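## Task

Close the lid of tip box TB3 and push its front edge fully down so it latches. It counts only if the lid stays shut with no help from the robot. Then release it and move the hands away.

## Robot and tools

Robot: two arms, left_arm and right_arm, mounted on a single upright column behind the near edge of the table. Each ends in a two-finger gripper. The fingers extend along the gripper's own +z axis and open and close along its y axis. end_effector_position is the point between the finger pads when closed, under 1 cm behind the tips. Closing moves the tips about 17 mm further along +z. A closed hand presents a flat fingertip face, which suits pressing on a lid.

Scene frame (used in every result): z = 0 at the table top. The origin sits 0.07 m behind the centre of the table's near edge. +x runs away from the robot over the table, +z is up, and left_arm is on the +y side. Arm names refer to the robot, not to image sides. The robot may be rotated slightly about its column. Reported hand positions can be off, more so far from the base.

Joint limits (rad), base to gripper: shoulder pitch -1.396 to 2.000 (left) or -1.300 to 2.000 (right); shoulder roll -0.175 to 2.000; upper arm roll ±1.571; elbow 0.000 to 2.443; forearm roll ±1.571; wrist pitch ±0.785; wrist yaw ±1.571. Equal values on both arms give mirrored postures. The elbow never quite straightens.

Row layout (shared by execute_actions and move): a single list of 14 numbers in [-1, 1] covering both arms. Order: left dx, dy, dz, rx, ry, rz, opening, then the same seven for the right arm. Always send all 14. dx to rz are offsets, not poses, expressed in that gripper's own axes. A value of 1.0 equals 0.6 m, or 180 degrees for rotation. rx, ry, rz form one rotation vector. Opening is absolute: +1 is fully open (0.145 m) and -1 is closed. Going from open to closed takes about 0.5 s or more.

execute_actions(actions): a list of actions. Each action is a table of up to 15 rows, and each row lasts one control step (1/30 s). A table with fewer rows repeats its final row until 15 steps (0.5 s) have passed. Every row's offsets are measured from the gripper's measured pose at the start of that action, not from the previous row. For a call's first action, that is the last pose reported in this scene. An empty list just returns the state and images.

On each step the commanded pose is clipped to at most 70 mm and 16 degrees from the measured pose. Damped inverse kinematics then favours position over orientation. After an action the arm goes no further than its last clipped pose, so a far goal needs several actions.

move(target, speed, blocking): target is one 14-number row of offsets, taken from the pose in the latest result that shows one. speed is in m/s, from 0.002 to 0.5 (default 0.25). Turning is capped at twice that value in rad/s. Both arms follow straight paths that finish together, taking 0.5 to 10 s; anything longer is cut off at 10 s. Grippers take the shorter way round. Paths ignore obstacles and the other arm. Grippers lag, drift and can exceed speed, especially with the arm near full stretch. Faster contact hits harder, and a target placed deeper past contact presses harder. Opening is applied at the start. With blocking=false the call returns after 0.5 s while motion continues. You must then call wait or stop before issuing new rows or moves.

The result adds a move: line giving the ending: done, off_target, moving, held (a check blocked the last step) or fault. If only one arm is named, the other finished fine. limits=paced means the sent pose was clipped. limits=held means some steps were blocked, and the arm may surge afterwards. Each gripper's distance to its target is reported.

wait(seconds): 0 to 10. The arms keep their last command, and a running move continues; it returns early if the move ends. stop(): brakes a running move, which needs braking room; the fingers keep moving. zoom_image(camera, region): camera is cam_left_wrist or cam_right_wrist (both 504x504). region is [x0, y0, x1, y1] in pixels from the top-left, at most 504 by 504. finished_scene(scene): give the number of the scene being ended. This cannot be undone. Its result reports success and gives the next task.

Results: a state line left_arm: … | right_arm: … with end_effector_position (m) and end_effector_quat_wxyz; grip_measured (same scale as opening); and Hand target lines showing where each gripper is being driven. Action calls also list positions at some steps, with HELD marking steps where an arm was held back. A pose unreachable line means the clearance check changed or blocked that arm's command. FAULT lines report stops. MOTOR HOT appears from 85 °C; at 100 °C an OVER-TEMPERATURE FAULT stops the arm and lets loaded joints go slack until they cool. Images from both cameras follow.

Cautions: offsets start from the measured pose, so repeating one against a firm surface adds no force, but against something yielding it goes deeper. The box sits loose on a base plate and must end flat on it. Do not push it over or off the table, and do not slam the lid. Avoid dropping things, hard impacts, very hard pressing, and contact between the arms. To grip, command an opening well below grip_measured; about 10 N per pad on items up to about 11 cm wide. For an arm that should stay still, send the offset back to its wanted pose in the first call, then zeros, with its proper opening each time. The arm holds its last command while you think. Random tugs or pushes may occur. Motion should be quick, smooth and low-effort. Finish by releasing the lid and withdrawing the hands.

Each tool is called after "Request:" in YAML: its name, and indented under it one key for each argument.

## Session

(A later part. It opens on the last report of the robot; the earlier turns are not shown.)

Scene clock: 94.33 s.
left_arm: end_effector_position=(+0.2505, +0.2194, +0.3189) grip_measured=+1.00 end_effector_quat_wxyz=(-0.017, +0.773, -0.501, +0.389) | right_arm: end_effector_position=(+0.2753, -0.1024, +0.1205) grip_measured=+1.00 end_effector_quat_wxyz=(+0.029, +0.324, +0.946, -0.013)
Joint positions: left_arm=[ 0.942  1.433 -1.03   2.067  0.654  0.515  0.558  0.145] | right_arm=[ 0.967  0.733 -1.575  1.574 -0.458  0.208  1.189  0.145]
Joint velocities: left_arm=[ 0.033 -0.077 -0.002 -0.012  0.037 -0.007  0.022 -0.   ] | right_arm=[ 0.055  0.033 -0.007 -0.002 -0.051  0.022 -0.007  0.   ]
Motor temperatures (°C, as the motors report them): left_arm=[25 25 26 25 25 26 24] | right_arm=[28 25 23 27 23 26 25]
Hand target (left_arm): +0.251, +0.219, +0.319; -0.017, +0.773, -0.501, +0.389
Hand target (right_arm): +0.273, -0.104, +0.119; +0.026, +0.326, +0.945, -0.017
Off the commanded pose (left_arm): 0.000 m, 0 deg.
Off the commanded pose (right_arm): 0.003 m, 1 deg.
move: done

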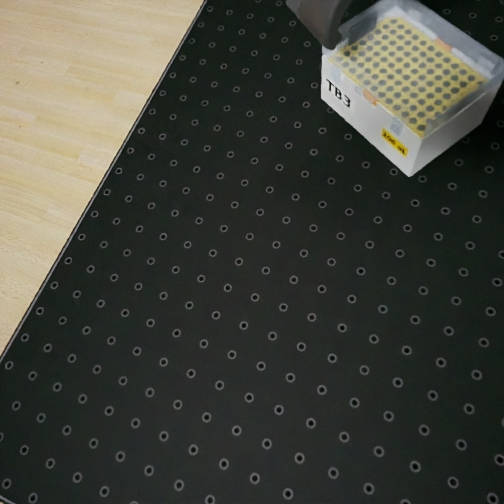

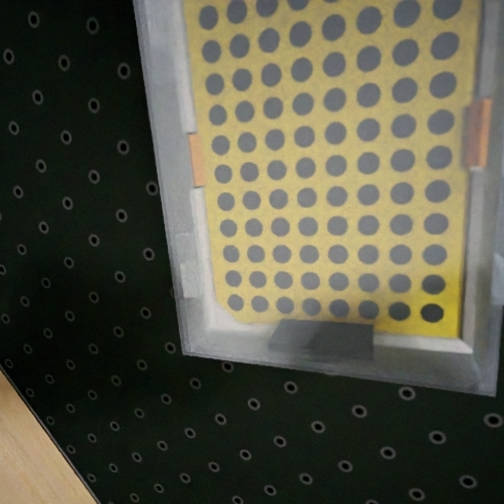

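Request:
move:
  target: [0,0,0,0,0,0,1,0,0.068,0.025,0,0.02,0,1]
  speed: 0.1

Request:
move:
  target: [0,0,0,0,0,0,1,0,0,0,0,0,0,-1]

Scene clock: 100.30 s.
left_arm: end_effector_position=(+0.2505, +0.2194, +0.3189) grip_measured=+1.00 end_effector_quat_wxyz=(-0.017, +0.773, -0.501, +0.389) | right_arm: end_effector_position=(+0.3005, -0.0716, +0.1056) grip_measured=+1.00 end_effector_quat_wxyz=(-0.001, +0.324, +0.946, -0.006)
Joint positions: left_arm=[ 0.942  1.433 -1.03   2.067  0.654  0.515  0.558  0.145] | right_arm=[ 0.976  0.543 -1.545  1.292 -0.401  0.085  1.18   0.145]
Joint velocities: left_arm=[ 0.033 -0.055  0.017  0.002  0.037  0.022  0.081 -0.   ] | right_arm=[-0.077 -0.011 -0.002 -0.012  0.095 -0.051 -0.007 -0.   ]
Motor temperatures (°C, as the motors report them): left_arm=[25 25 26 25 25 26 24] | right_arm=[28 25 23 27 23 26 25]
Hand target (left_arm): +0.251, +0.219, +0.319; -0.017, +0.773, -0.501, +0.389
Hand target (right_arm): +0.301, -0.071, +0.106; -0.001, +0.324, +0.946, -0.002
Off the commanded pose (left_arm): 0.000 m, 0 deg.
Off the commanded pose (right_arm): 0.001 m, 0 deg.
move: done

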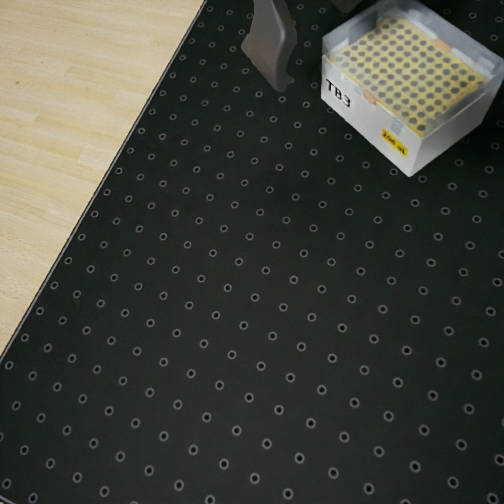

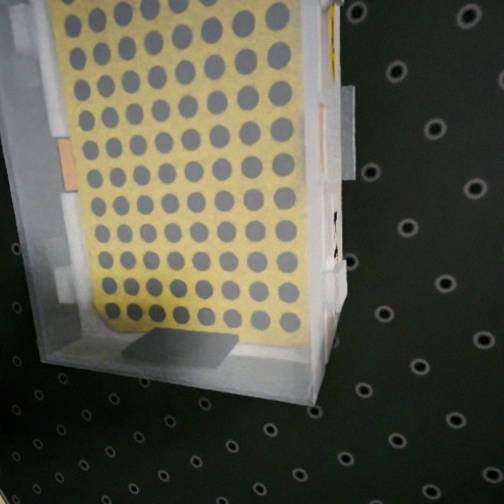

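Scene clock: 100.97 s.
left_arm: end_effector_position=(+0.2505, +0.2194, +0.3189) grip_measured=+1.00 end_effector_quat_wxyz=(-0.017, +0.773, -0.501, +0.389) | right_arm: end_effector_position=(+0.3005, -0.0716, +0.1056) grip_measured=-1.00 end_effector_quat_wxyz=(-0.001, +0.324, +0.946, -0.006)
Joint positions: left_arm=[ 0.942  1.433 -1.03   2.067  0.654  0.515  0.558  0.145] | right_arm=[ 0.976  0.543 -1.545  1.292 -0.401  0.085  1.18   0.   ]
Joint velocities: left_arm=[-0.033 -0.077  0.007 -0.007 -0.022 -0.051  0.007  0.   ] | right_arm=[ 0.011 -0.011  0.012  0.037 -0.022  0.051 -0.037 -0.   ]
Motor temperatures (°C, as the motors report them): left_arm=[25 25 26 25 25 26 24] | right_arm=[28 25 23 27 23 26 25]
Hand target (left_arm): +0.251, +0.219, +0.319; -0.017, +0.773, -0.501, +0.389
Hand target (right_arm): +0.301, -0.072, +0.106; -0.001, +0.324, +0.946, -0.006
Off the commanded pose (left_arm): 0.000 m, 0 deg.
Off the commanded pose (right_arm): 0.000 m, 0 deg.
move: done

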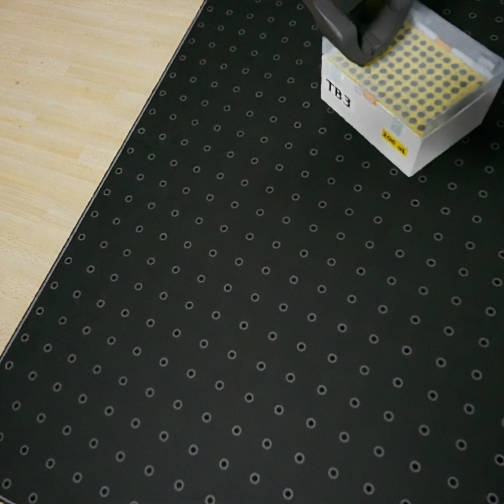

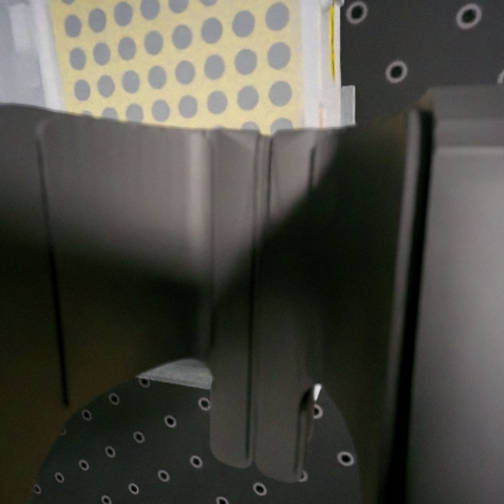

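Request:
move:
  target: [0,0,0,0,0,0,1,0,-0.005,0.036,0,0,0,-1]
  speed: 0.025

Request:
zoom_image:
  camera: "cam_left_wrist"
  region: [290,0,504,200]

Scene clock: 104.83 s.
left_arm: end_effector_position=(+0.2505, +0.2194, +0.3189) grip_measured=+1.00 end_effector_quat_wxyz=(-0.017, +0.773, -0.501, +0.389) | right_arm: end_effector_position=(+0.3006, -0.0732, +0.0878) grip_measured=-1.00 end_effector_quat_wxyz=(+0.001, +0.325, +0.946, -0.006)
Joint positions: left_arm=[ 0.942  1.433 -1.03   2.067  0.654  0.515  0.558  0.145] | right_arm=[ 0.934  0.513 -1.545  1.218 -0.428  0.061  1.132  0.   ]
Joint velocities: left_arm=[-0.033 -0.033 -0.007 -0.017  0.037  0.022 -0.051 -0.   ] | right_arm=[ 0.011  0.011  0.007 -0.002 -0.051 -0.11  -0.125  0.   ]
Motor temperatures (°C, as the motors report them): left_arm=[25 25 26 25 25 26 24] | right_arm=[28 25 23 27 23 26 25]
Hand target (left_arm): +0.251, +0.219, +0.319; -0.017, +0.773, -0.501, +0.389
Hand target (right_arm): +0.298, -0.074, +0.084; -0.001, +0.323, +0.946, -0.006
Off the commanded pose (left_arm): 0.000 m, 0 deg.
Off the commanded pose (right_arm): 0.004 m, 0 deg.
move: off_target (right_arm)

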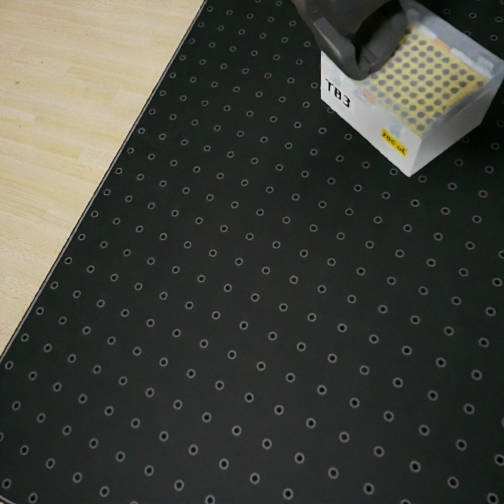

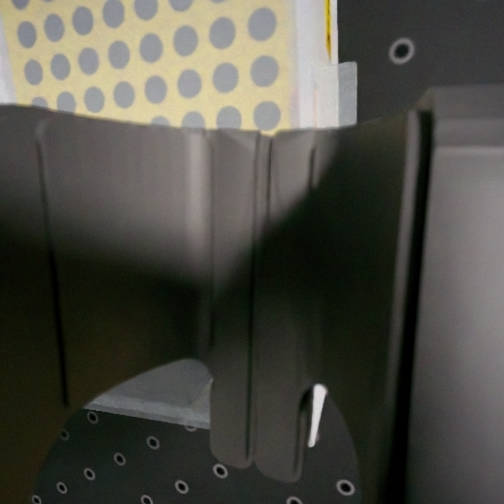

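Region (290, 0, 504, 200) of cam_left_wrist's 504x504 image, scaled by 2.355, with more detail than that image has; it fills the top 471 rows of this view, and the rest is white.

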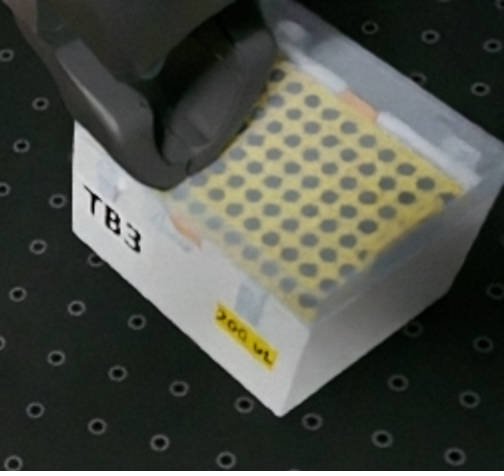

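Request:
execute_actions:
  actions:
    - [[0,0,0,0,0,0,1,0,0,-0.008,0,0,0,-1]]
    - [[0,0,0,0,0,0,1,0.015,-0.012,0,0,0,0,-1]]
    - [[0,0,0,0,0,0,1,0,0,0,0,0,0,-1]]

Request:
move:
  target: [0,0,0,0,0,0,1,0,0,0.035,0,0,0,-1]
  speed: 0.02

Request:
zoom_image:
  camera: "cam_left_wrist"
  region: [290,0,504,200]

Scene clock: 115.83 s.
left_arm: end_effector_position=(+0.2505, +0.2194, +0.3189) grip_measured=+1.00 end_effector_quat_wxyz=(-0.017, +0.773, -0.501, +0.389) | right_arm: end_effector_position=(+0.2893, -0.0706, +0.0934) grip_measured=-1.00 end_effector_quat_wxyz=(+0.000, +0.321, +0.947, +0.000)
Joint positions: left_arm=[ 0.942  1.433 -1.03   2.067  0.654  0.515  0.558  0.145] | right_arm=[ 0.928  0.549 -1.547  1.314 -0.431  0.107  1.14   0.   ]
Joint velocities: left_arm=[-0.055 -0.055 -0.012  0.002  0.007  0.022 -0.007 -0.   ] | right_arm=[ 0.033  0.033  0.007  0.007 -0.037  0.007 -0.022 -0.   ]
Motor temperatures (°C, as the motors report them): left_arm=[25 25 26 25 25 26 24] | right_arm=[28 25 23 27 23 26 25]
Hand target (left_arm): +0.251, +0.219, +0.319; -0.017, +0.773, -0.501, +0.389
Hand target (right_arm): +0.289, -0.071, +0.093; +0.000, +0.321, +0.947, +0.000
Off the commanded pose (left_arm): 0.000 m, 0 deg.
Off the commanded pose (right_arm): 0.000 m, 0 deg.
Step readings (end_effector_position; steps 1 to 15: 1st action; 16 to 30: 2nd action; 31 to 45: 3rd action):
0: left_arm (+0.2505, +0.2194, +0.3189) | right_arm (+0.3006, -0.0732, +0.0878)
1: left_arm (+0.2505, +0.2194, +0.3189) | right_arm (+0.3001, -0.0727, +0.0903)
2: left_arm (+0.2505, +0.2194, +0.3189) | right_arm (+0.3002, -0.0724, +0.0922)
4: left_arm (+0.2505, +0.2194, +0.3189) | right_arm (+0.3015, -0.0724, +0.0931)
8: left_arm (+0.2505, +0.2194, +0.3189) | right_arm (+0.3013, -0.0724, +0.0931)
15: left_arm (+0.2505, +0.2194, +0.3189) | right_arm (+0.3013, -0.0723, +0.0931)
16: left_arm (+0.2505, +0.2194, +0.3189) | right_arm (+0.2968, -0.0716, +0.0958)
17: left_arm (+0.2505, +0.2194, +0.3189) | right_arm (+0.2908, -0.0707, +0.0962)
19: left_arm (+0.2505, +0.2194, +0.3189) | right_arm (+0.2886, -0.0700, +0.0933)
23: left_arm (+0.2505, +0.2194, +0.3189) | right_arm (+0.2893, -0.0706, +0.0934)
30: left_arm (+0.2505, +0.2194, +0.3189) | right_arm (+0.2893, -0.0706, +0.0934)
31: left_arm (+0.2505, +0.2194, +0.3189) | right_arm (+0.2893, -0.0706, +0.0934)
32: left_arm (+0.2505, +0.2194, +0.3189) | right_arm (+0.2893, -0.0706, +0.0934)
34: left_arm (+0.2505, +0.2194, +0.3189) | right_arm (+0.2893, -0.0706, +0.0934)
38: left_arm (+0.2505, +0.2194, +0.3189) | right_arm (+0.2893, -0.0706, +0.0934)
45: end_effector_position above

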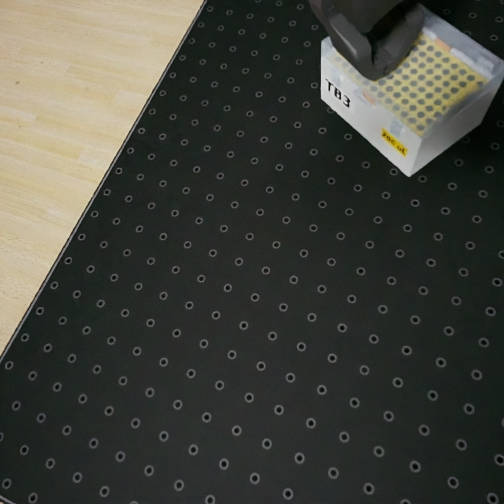

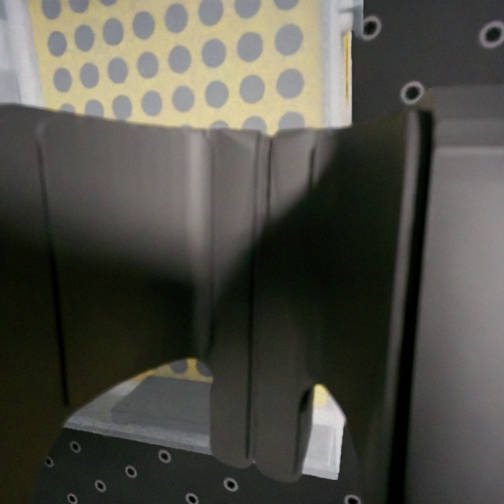

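Scene clock: 117.10 s.
left_arm: end_effector_position=(+0.2505, +0.2194, +0.3189) grip_measured=+1.00 end_effector_quat_wxyz=(-0.017, +0.773, -0.501, +0.389) | right_arm: end_effector_position=(+0.2988, -0.0661, +0.0868) grip_measured=-1.00 end_effector_quat_wxyz=(+0.007, +0.323, +0.946, +0.008)
Joint positions: left_arm=[ 0.942  1.433 -1.03   2.067  0.654  0.515  0.558  0.145] | right_arm=[ 0.898  0.509 -1.5    1.238 -0.472  0.071  1.127  0.   ]
Joint velocities: left_arm=[-0.099 -0.033 -0.002  0.002  0.022 -0.007  0.022  0.   ] | right_arm=[-0.055  0.011  0.042  0.002 -0.066 -0.022  0.037  0.   ]
Motor temperatures (°C, as the motors report them): left_arm=[25 25 26 25 25 26 24] | right_arm=[27 25 23 27 23 26 25]
Hand target (left_arm): +0.251, +0.219, +0.319; -0.017, +0.773, -0.501, +0.389
Hand target (right_arm): +0.289, -0.071, +0.073; +0.000, +0.320, +0.947, -0.000
Off the commanded pose (left_arm): 0.000 m, 0 deg.
Off the commanded pose (right_arm): 0.018 m, 1 deg.
move: off_target (right_arm)

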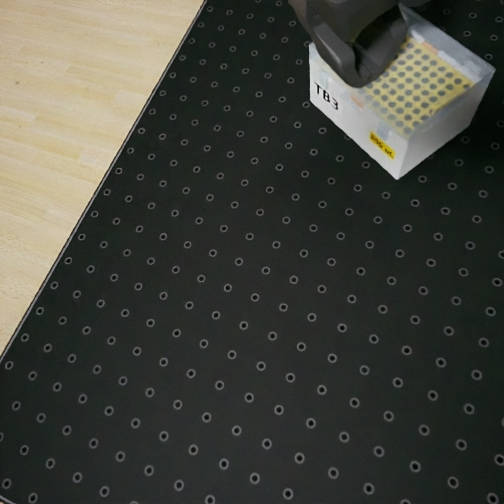

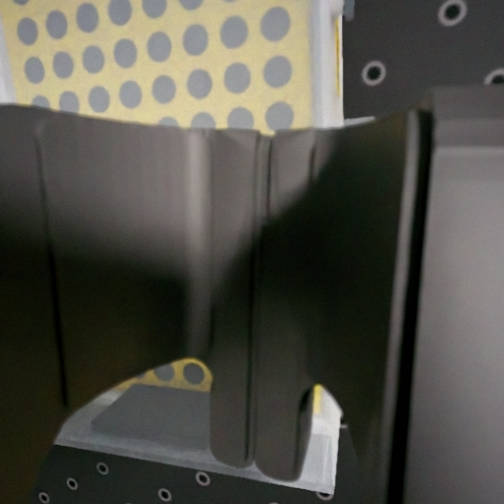

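Region (290, 0, 504, 200) of cam_left_wrist's 504x504 image, scaled by 2.355, with more detail than that image has; it fills the top 471 rows of this view, and the rest is white.

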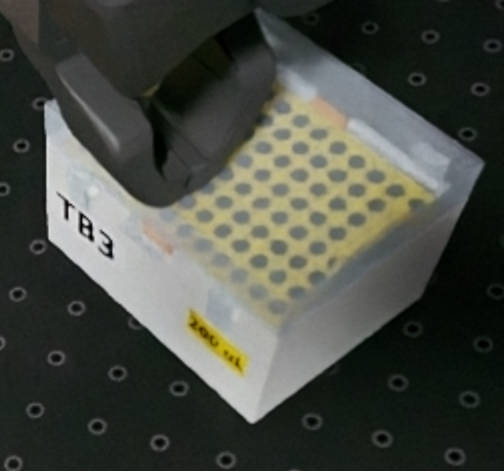

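Request:
move:
  target: [0,0,0,0,0,0,1,0,0.05,-0.06,0,0,0,1]
  speed: 0.1

Request:
zoom_image:
  camera: "cam_left_wrist"
  region: [290,20,450,190]

Request:
zoom_image:
  camera: "cam_right_wrist"
  region: [150,0,400,400]

Scene clock: 121.03 s.
left_arm: end_effector_position=(+0.2505, +0.2194, +0.3189) grip_measured=+1.00 end_effector_quat_wxyz=(-0.017, +0.773, -0.501, +0.389) | right_arm: end_effector_position=(+0.3183, -0.0413, +0.1255) grip_measured=+1.00 end_effector_quat_wxyz=(+0.009, +0.321, +0.947, +0.013)
Joint positions: left_arm=[ 0.942  1.433 -1.03   2.067  0.654  0.515  0.558  0.145] | right_arm=[ 1.015  0.451 -1.486  1.236 -0.412  0.085  1.23   0.145]
Joint velocities: left_arm=[ 0.033 -0.033  0.002 -0.012 -0.007 -0.022  0.066 -0.   ] | right_arm=[ 0.077 -0.121 -0.007 -0.012  0.037 -0.051 -0.037  0.   ]
Motor temperatures (°C, as the motors report them): left_arm=[25 25 26 25 25 26 24] | right_arm=[27 25 23 27 23 26 25]
Hand target (left_arm): +0.251, +0.219, +0.319; -0.017, +0.773, -0.501, +0.389
Hand target (right_arm): +0.317, -0.043, +0.124; +0.007, +0.324, +0.946, +0.009
Off the commanded pose (left_arm): 0.000 m, 0 deg.
Off the commanded pose (right_arm): 0.003 m, 1 deg.
move: done

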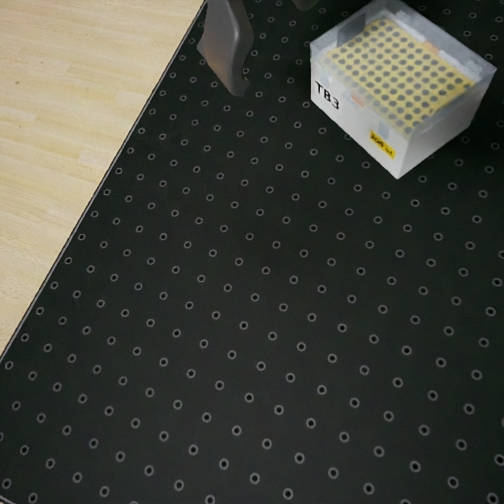

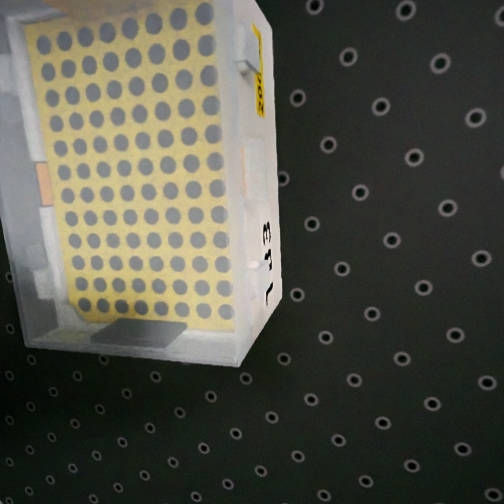

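Region (290, 20, 450, 190) of cam_left_wrist's 504x504 image, scaled by 2.965, with more detail than that image has; it fills the left 474 columns of this view, and the rest is white.

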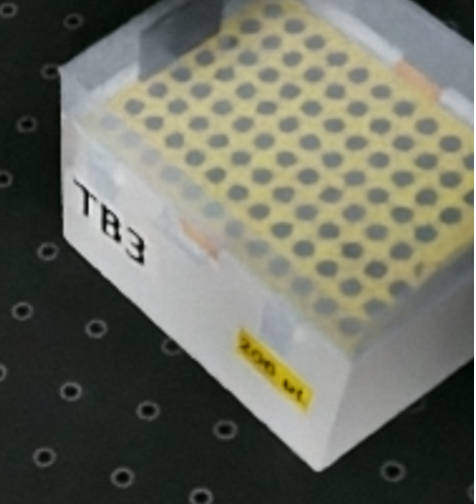

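Region (150, 0, 400, 400) of cam_right_wrist's 504x504 image, scaled by 1.260, with more detail than that image has; it fills the left 315 columns of this view, and the rest is white.

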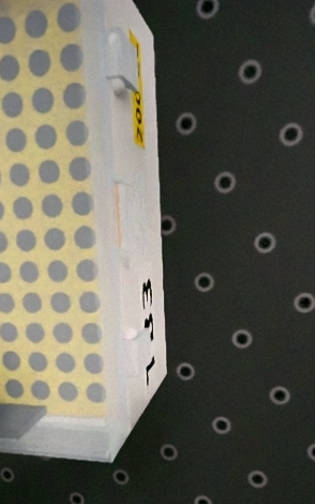

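Request:
move:
  target: [-0.048,0.168,0.272,0.082,0.322,0.389,1,0,-0.15,-0.08,0,0,0,1]
  speed: 0.3

Scene clock: 131.60 s.
left_arm: end_effector_position=(+0.2650, +0.1337, +0.1453) grip_measured=+1.00 end_effector_quat_wxyz=(+0.077, -0.091, +0.737, -0.665) | right_arm: end_effector_position=(+0.2616, -0.1135, +0.1684) grip_measured=+1.00 end_effector_quat_wxyz=(+0.008, +0.321, +0.947, +0.015)
Joint positions: left_arm=[ 0.754  0.521 -1.576  0.592 -1.408 -0.747 -1.308  0.145] | right_arm=[ 1.015  0.91  -1.486  1.803 -0.377  0.183  1.272  0.145]
Joint velocities: left_arm=[ 0.011 -0.033 -0.022  0.002 -0.007  0.007 -0.007 -0.   ] | right_arm=[-0.011  0.055 -0.007  0.007 -0.022 -0.022 -0.037  0.   ]
Motor temperatures (°C, as the motors report them): left_arm=[25 25 26 25 25 26 24] | right_arm=[28 25 23 27 23 26 25]
Hand target (left_arm): +0.265, +0.134, +0.146; +0.078, -0.089, +0.736, -0.666
Hand target (right_arm): +0.261, -0.114, +0.169; +0.008, +0.322, +0.947, +0.014
Off the commanded pose (left_arm): 0.004 m, 1 deg.
Off the commanded pose (right_arm): 0.002 m, 0 deg.
move: off_target (left_arm)

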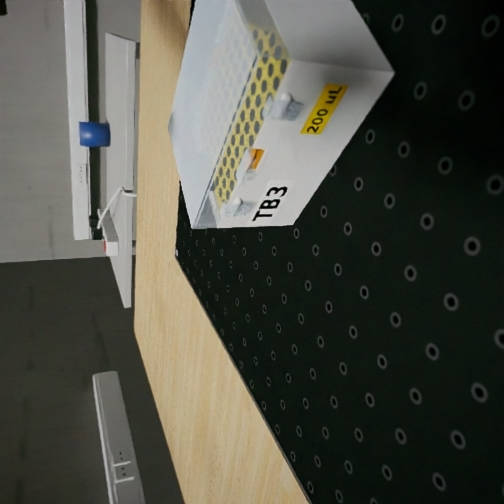

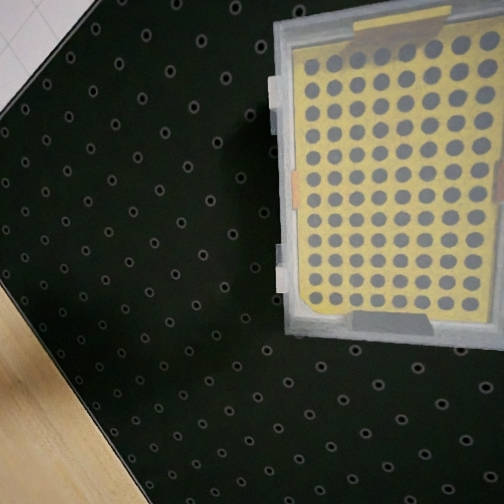

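Request:
zoom_image:
  camera: "cam_left_wrist"
  region: [160,40,400,240]

Region (160, 40, 400, 240) of cam_left_wrist's 504x504 image, scaled by 2.100, with more detail than that image has.

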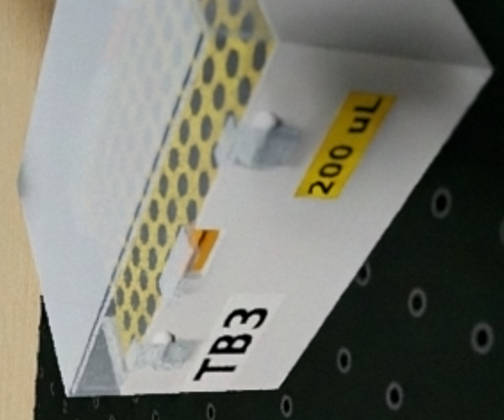

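Request:
move:
  target: [0,0,0,0,0,0,1,0,0.095,0.112,0,0,0,-1]
  speed: 0.1

Request:
move:
  target: [0,0,0,0,0,0,1,0.005,-0.012,0.055,0,0,0,-1]
  speed: 0.03

Request:
move:
  target: [0,0,0,0,0,0,1,0,0,-0.04,0,0,0,-1]
  speed: 0.1

Request:
move:
  target: [0,0,-0.08,0,0,0,1,0,-0.15,-0.1,0,0,0,-1]

Request:
zoom_image:
  camera: "cam_left_wrist"
  region: [130,20,400,260]

Scene clock: 147.23 s.
left_arm: end_effector_position=(+0.2649, +0.1337, +0.1453) grip_measured=+1.00 end_effector_quat_wxyz=(+0.077, -0.090, +0.737, -0.665) | right_arm: end_effector_position=(+0.2997, -0.0660, +0.1059) grip_measured=-1.00 end_effector_quat_wxyz=(+0.010, +0.321, +0.947, +0.014)
Joint positions: left_arm=[ 0.754  0.521 -1.576  0.592 -1.408 -0.747 -1.308  0.145] | right_arm=[ 0.933  0.554 -1.491  1.329 -0.456  0.096  1.167  0.   ]
Joint velocities: left_arm=[-0.011 -0.033  0.007 -0.002 -0.037 -0.022 -0.051  0.   ] | right_arm=[-0.011 -0.077 -0.017  0.032 -0.051 -0.051 -0.022 -0.   ]
Motor temperatures (°C, as the motors report them): left_arm=[26 25 25 25 25 26 24] | right_arm=[28 25 24 27 23 26 25]
Hand target (left_arm): +0.265, +0.134, +0.145; +0.077, -0.091, +0.737, -0.665
Hand target (right_arm): +0.299, -0.066, +0.104; +0.009, +0.319, +0.948, +0.014
Off the commanded pose (left_arm): 0.000 m, 0 deg.
Off the commanded pose (right_arm): 0.003 m, 0 deg.
move: done

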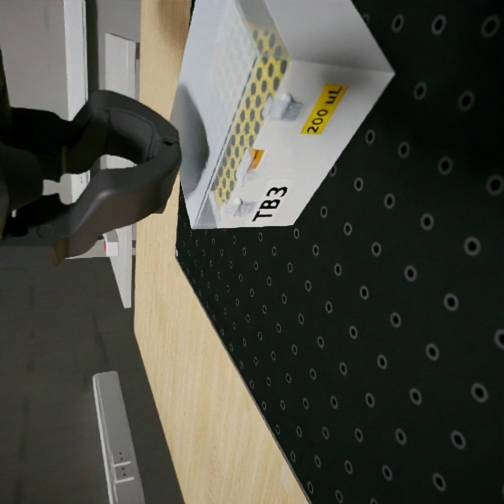

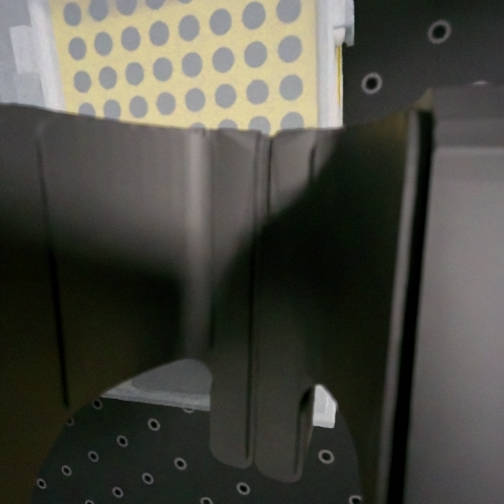

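Scene clock: 148.60 s.
left_arm: end_effector_position=(+0.2649, +0.1337, +0.1453) grip_measured=+1.00 end_effector_quat_wxyz=(+0.077, -0.090, +0.737, -0.665) | right_arm: end_effector_position=(+0.3022, -0.0645, +0.0869) grip_measured=-1.00 end_effector_quat_wxyz=(+0.014, +0.322, +0.947, +0.021)
Joint positions: left_arm=[ 0.754  0.521 -1.576  0.592 -1.408 -0.747 -1.308  0.145] | right_arm=[ 0.872  0.514 -1.458  1.242 -0.509  0.059  1.115  0.   ]
Joint velocities: left_arm=[-0.077 -0.077 -0.017 -0.002 -0.007 -0.007  0.051  0.   ] | right_arm=[-0.077 -0.055  0.017 -0.007  0.007 -0.051 -0.022 -0.   ]
Motor temperatures (°C, as the motors report them): left_arm=[26 25 25 25 25 26 24] | right_arm=[28 25 24 27 23 26 25]
Hand target (left_arm): +0.265, +0.134, +0.145; +0.077, -0.090, +0.737, -0.665
Hand target (right_arm): +0.293, -0.069, +0.074; +0.010, +0.320, +0.947, +0.014
Off the commanded pose (left_arm): 0.000 m, 0 deg.
Off the commanded pose (right_arm): 0.017 m, 1 deg.
move: off_target (right_arm)

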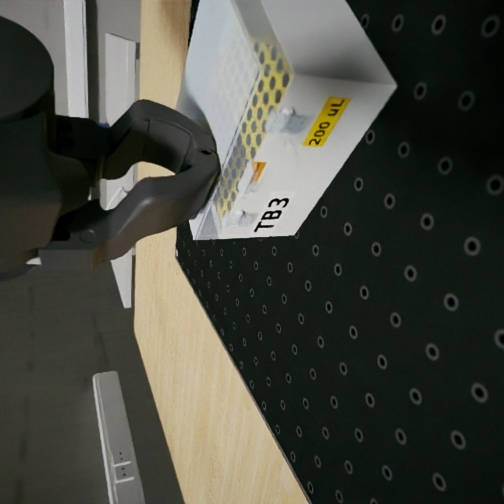

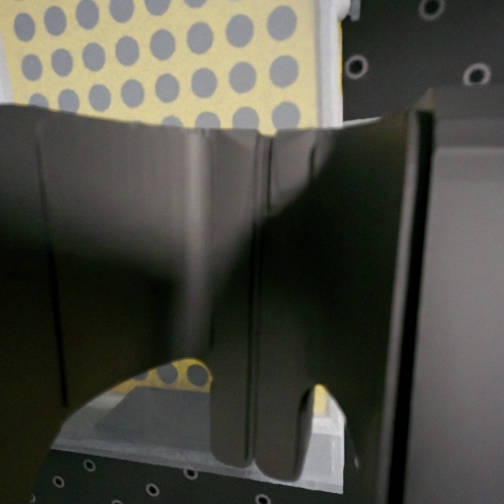

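Scene clock: 149.30 s.
left_arm: end_effector_position=(+0.2649, +0.1337, +0.1453) grip_measured=+1.00 end_effector_quat_wxyz=(+0.077, -0.090, +0.737, -0.665) | right_arm: end_effector_position=(+0.3016, -0.0649, +0.1105) grip_measured=-1.00 end_effector_quat_wxyz=(+0.015, +0.321, +0.947, +0.023)
Joint positions: left_arm=[ 0.754  0.521 -1.576  0.592 -1.408 -0.747 -1.308  0.145] | right_arm=[ 0.92   0.566 -1.455  1.352 -0.477  0.093  1.174  0.   ]
Joint velocities: left_arm=[ 0.033  0.055  0.002 -0.017  0.022  0.022 -0.022  0.   ] | right_arm=[-0.099 -0.011 -0.012 -0.017 -0.051  0.051  0.022  0.   ]
Motor temperatures (°C, as the motors report them): left_arm=[26 25 25 25 25 26 24] | right_arm=[28 25 24 27 23 26 25]
Hand target (left_arm): +0.265, +0.134, +0.145; +0.077, -0.090, +0.737, -0.665
Hand target (right_arm): +0.301, -0.066, +0.111; +0.014, +0.322, +0.946, +0.021
Off the commanded pose (left_arm): 0.000 m, 0 deg.
Off the commanded pose (right_arm): 0.001 m, 0 deg.
move: done

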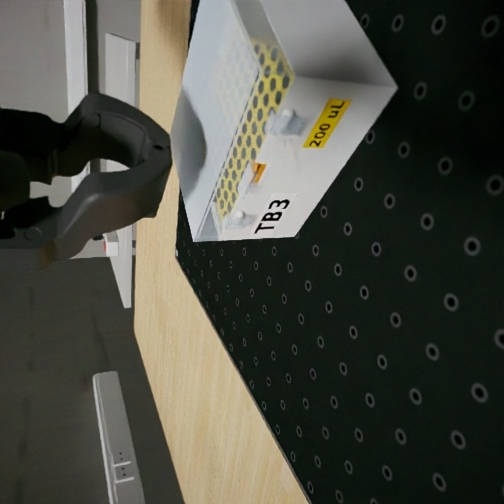

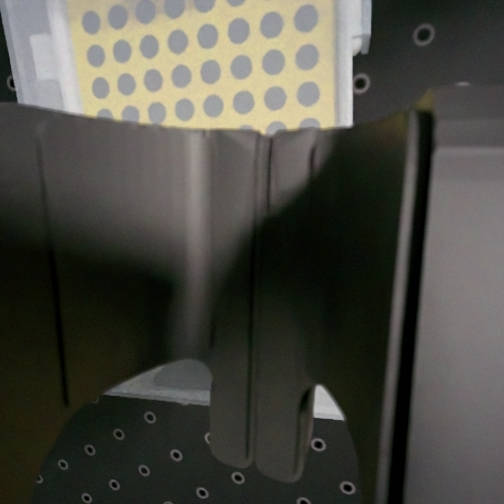

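Scene clock: 150.13 s.
left_arm: end_effector_position=(+0.2540, +0.1808, +0.1496) grip_measured=+1.00 end_effector_quat_wxyz=(+0.081, -0.093, +0.738, -0.663) | right_arm: end_effector_position=(+0.2424, -0.1392, +0.1630) grip_measured=-1.00 end_effector_quat_wxyz=(+0.012, +0.321, +0.947, +0.022)
Joint positions: left_arm=[ 0.755  0.572 -1.576  0.466 -1.564 -0.759 -1.539  0.145] | right_arm=[ 0.92   1.053 -1.454  1.904 -0.421  0.156  1.206  0.   ]
Joint velocities: left_arm=[-0.011 -0.011 -0.012  0.012 -0.051  0.037  0.007  0.   ] | right_arm=[-0.055 -0.033 -0.012 -0.012 -0.066 -0.051  0.037 -0.   ]
Motor temperatures (°C, as the motors report them): left_arm=[26 25 25 25 25 26 24] | right_arm=[28 25 24 27 23 26 25]
Hand target (left_arm): +0.254, +0.180, +0.151; +0.079, -0.092, +0.737, -0.665
Hand target (right_arm): +0.243, -0.139, +0.164; +0.013, +0.322, +0.947, +0.024
Off the commanded pose (left_arm): 0.001 m, 1 deg.
Off the commanded pose (right_arm): 0.003 m, 0 deg.
joint sent to its limit (left arm) — the command would take joint 3 (upper arm roll) past its lower limit and joint 5 (forearm roll) past its lower limit, so those joints were sent only as far as their limits.
move: done

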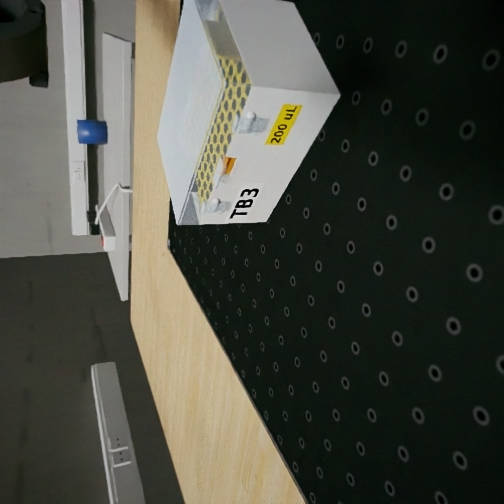

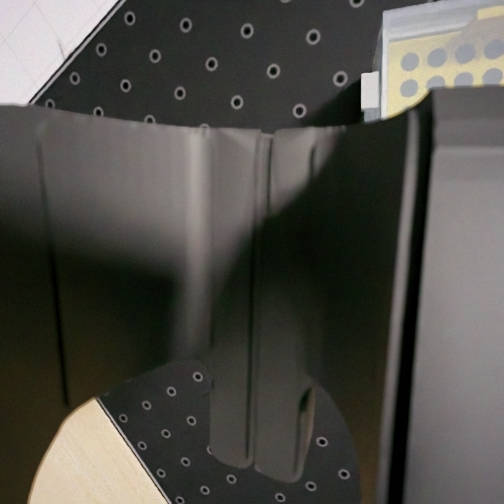

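Region (130, 20, 400, 260) of cam_left_wrist's 504x504 image, scaled by 1.867, with more detail than that image has.

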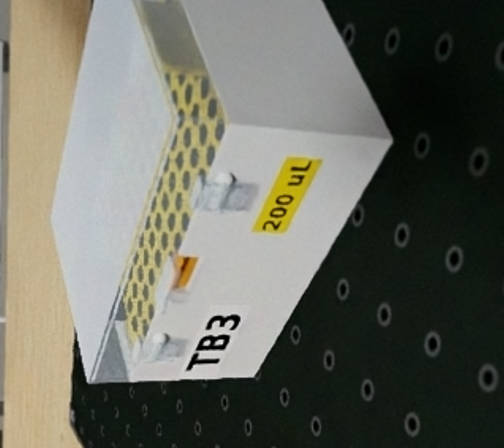

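Request:
execute_actions:
  actions: []

Scene clock: 158.37 s.
left_arm: end_effector_position=(+0.2540, +0.1808, +0.1496) grip_measured=+1.00 end_effector_quat_wxyz=(+0.081, -0.093, +0.738, -0.663) | right_arm: end_effector_position=(+0.2424, -0.1392, +0.1630) grip_measured=-1.00 end_effector_quat_wxyz=(+0.012, +0.321, +0.947, +0.022)
Joint positions: left_arm=[ 0.755  0.572 -1.576  0.466 -1.564 -0.759 -1.539  0.145] | right_arm=[ 0.92   1.053 -1.454  1.904 -0.421  0.156  1.206  0.   ]
Joint velocities: left_arm=[-0.011 -0.033  0.007 -0.012 -0.125 -0.022  0.007 -0.   ] | right_arm=[-0.011 -0.077 -0.012 -0.007  0.051  0.022 -0.051  0.   ]
Motor temperatures (°C, as the motors report them): left_arm=[26 25 25 25 25 26 24] | right_arm=[27 25 24 27 23 26 25]
Hand target (left_arm): +0.254, +0.180, +0.151; +0.079, -0.092, +0.737, -0.665
Hand target (right_arm): +0.243, -0.139, +0.164; +0.013, +0.322, +0.947, +0.024
Off the commanded pose (left_arm): 0.001 m, 1 deg.
Off the commanded pose (right_arm): 0.003 m, 0 deg.

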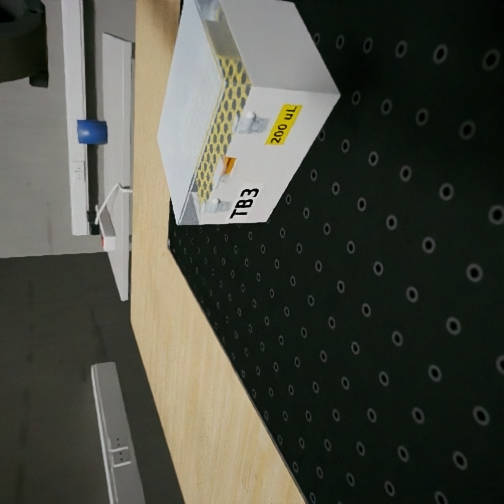

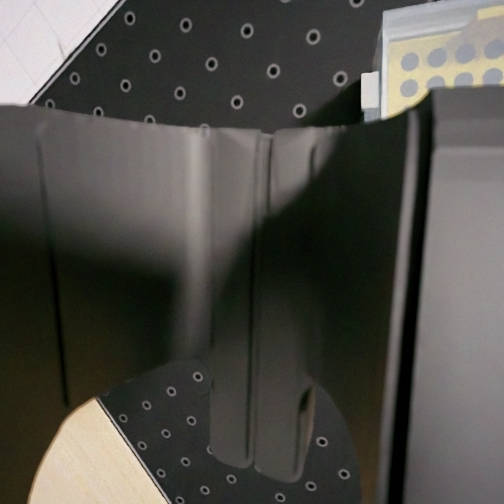

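Request:
zoom_image:
  camera: "cam_left_wrist"
  region: [150, 40, 350, 240]

Region (150, 40, 350, 240) of cam_left_wrist's 504x504 image, scaled by 2.520, with more detail than that image has.

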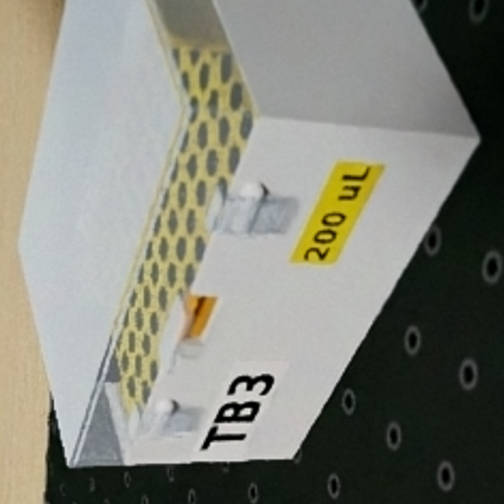

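Request:
finished_scene:
  scene: 2

The scene is finished: the task was done.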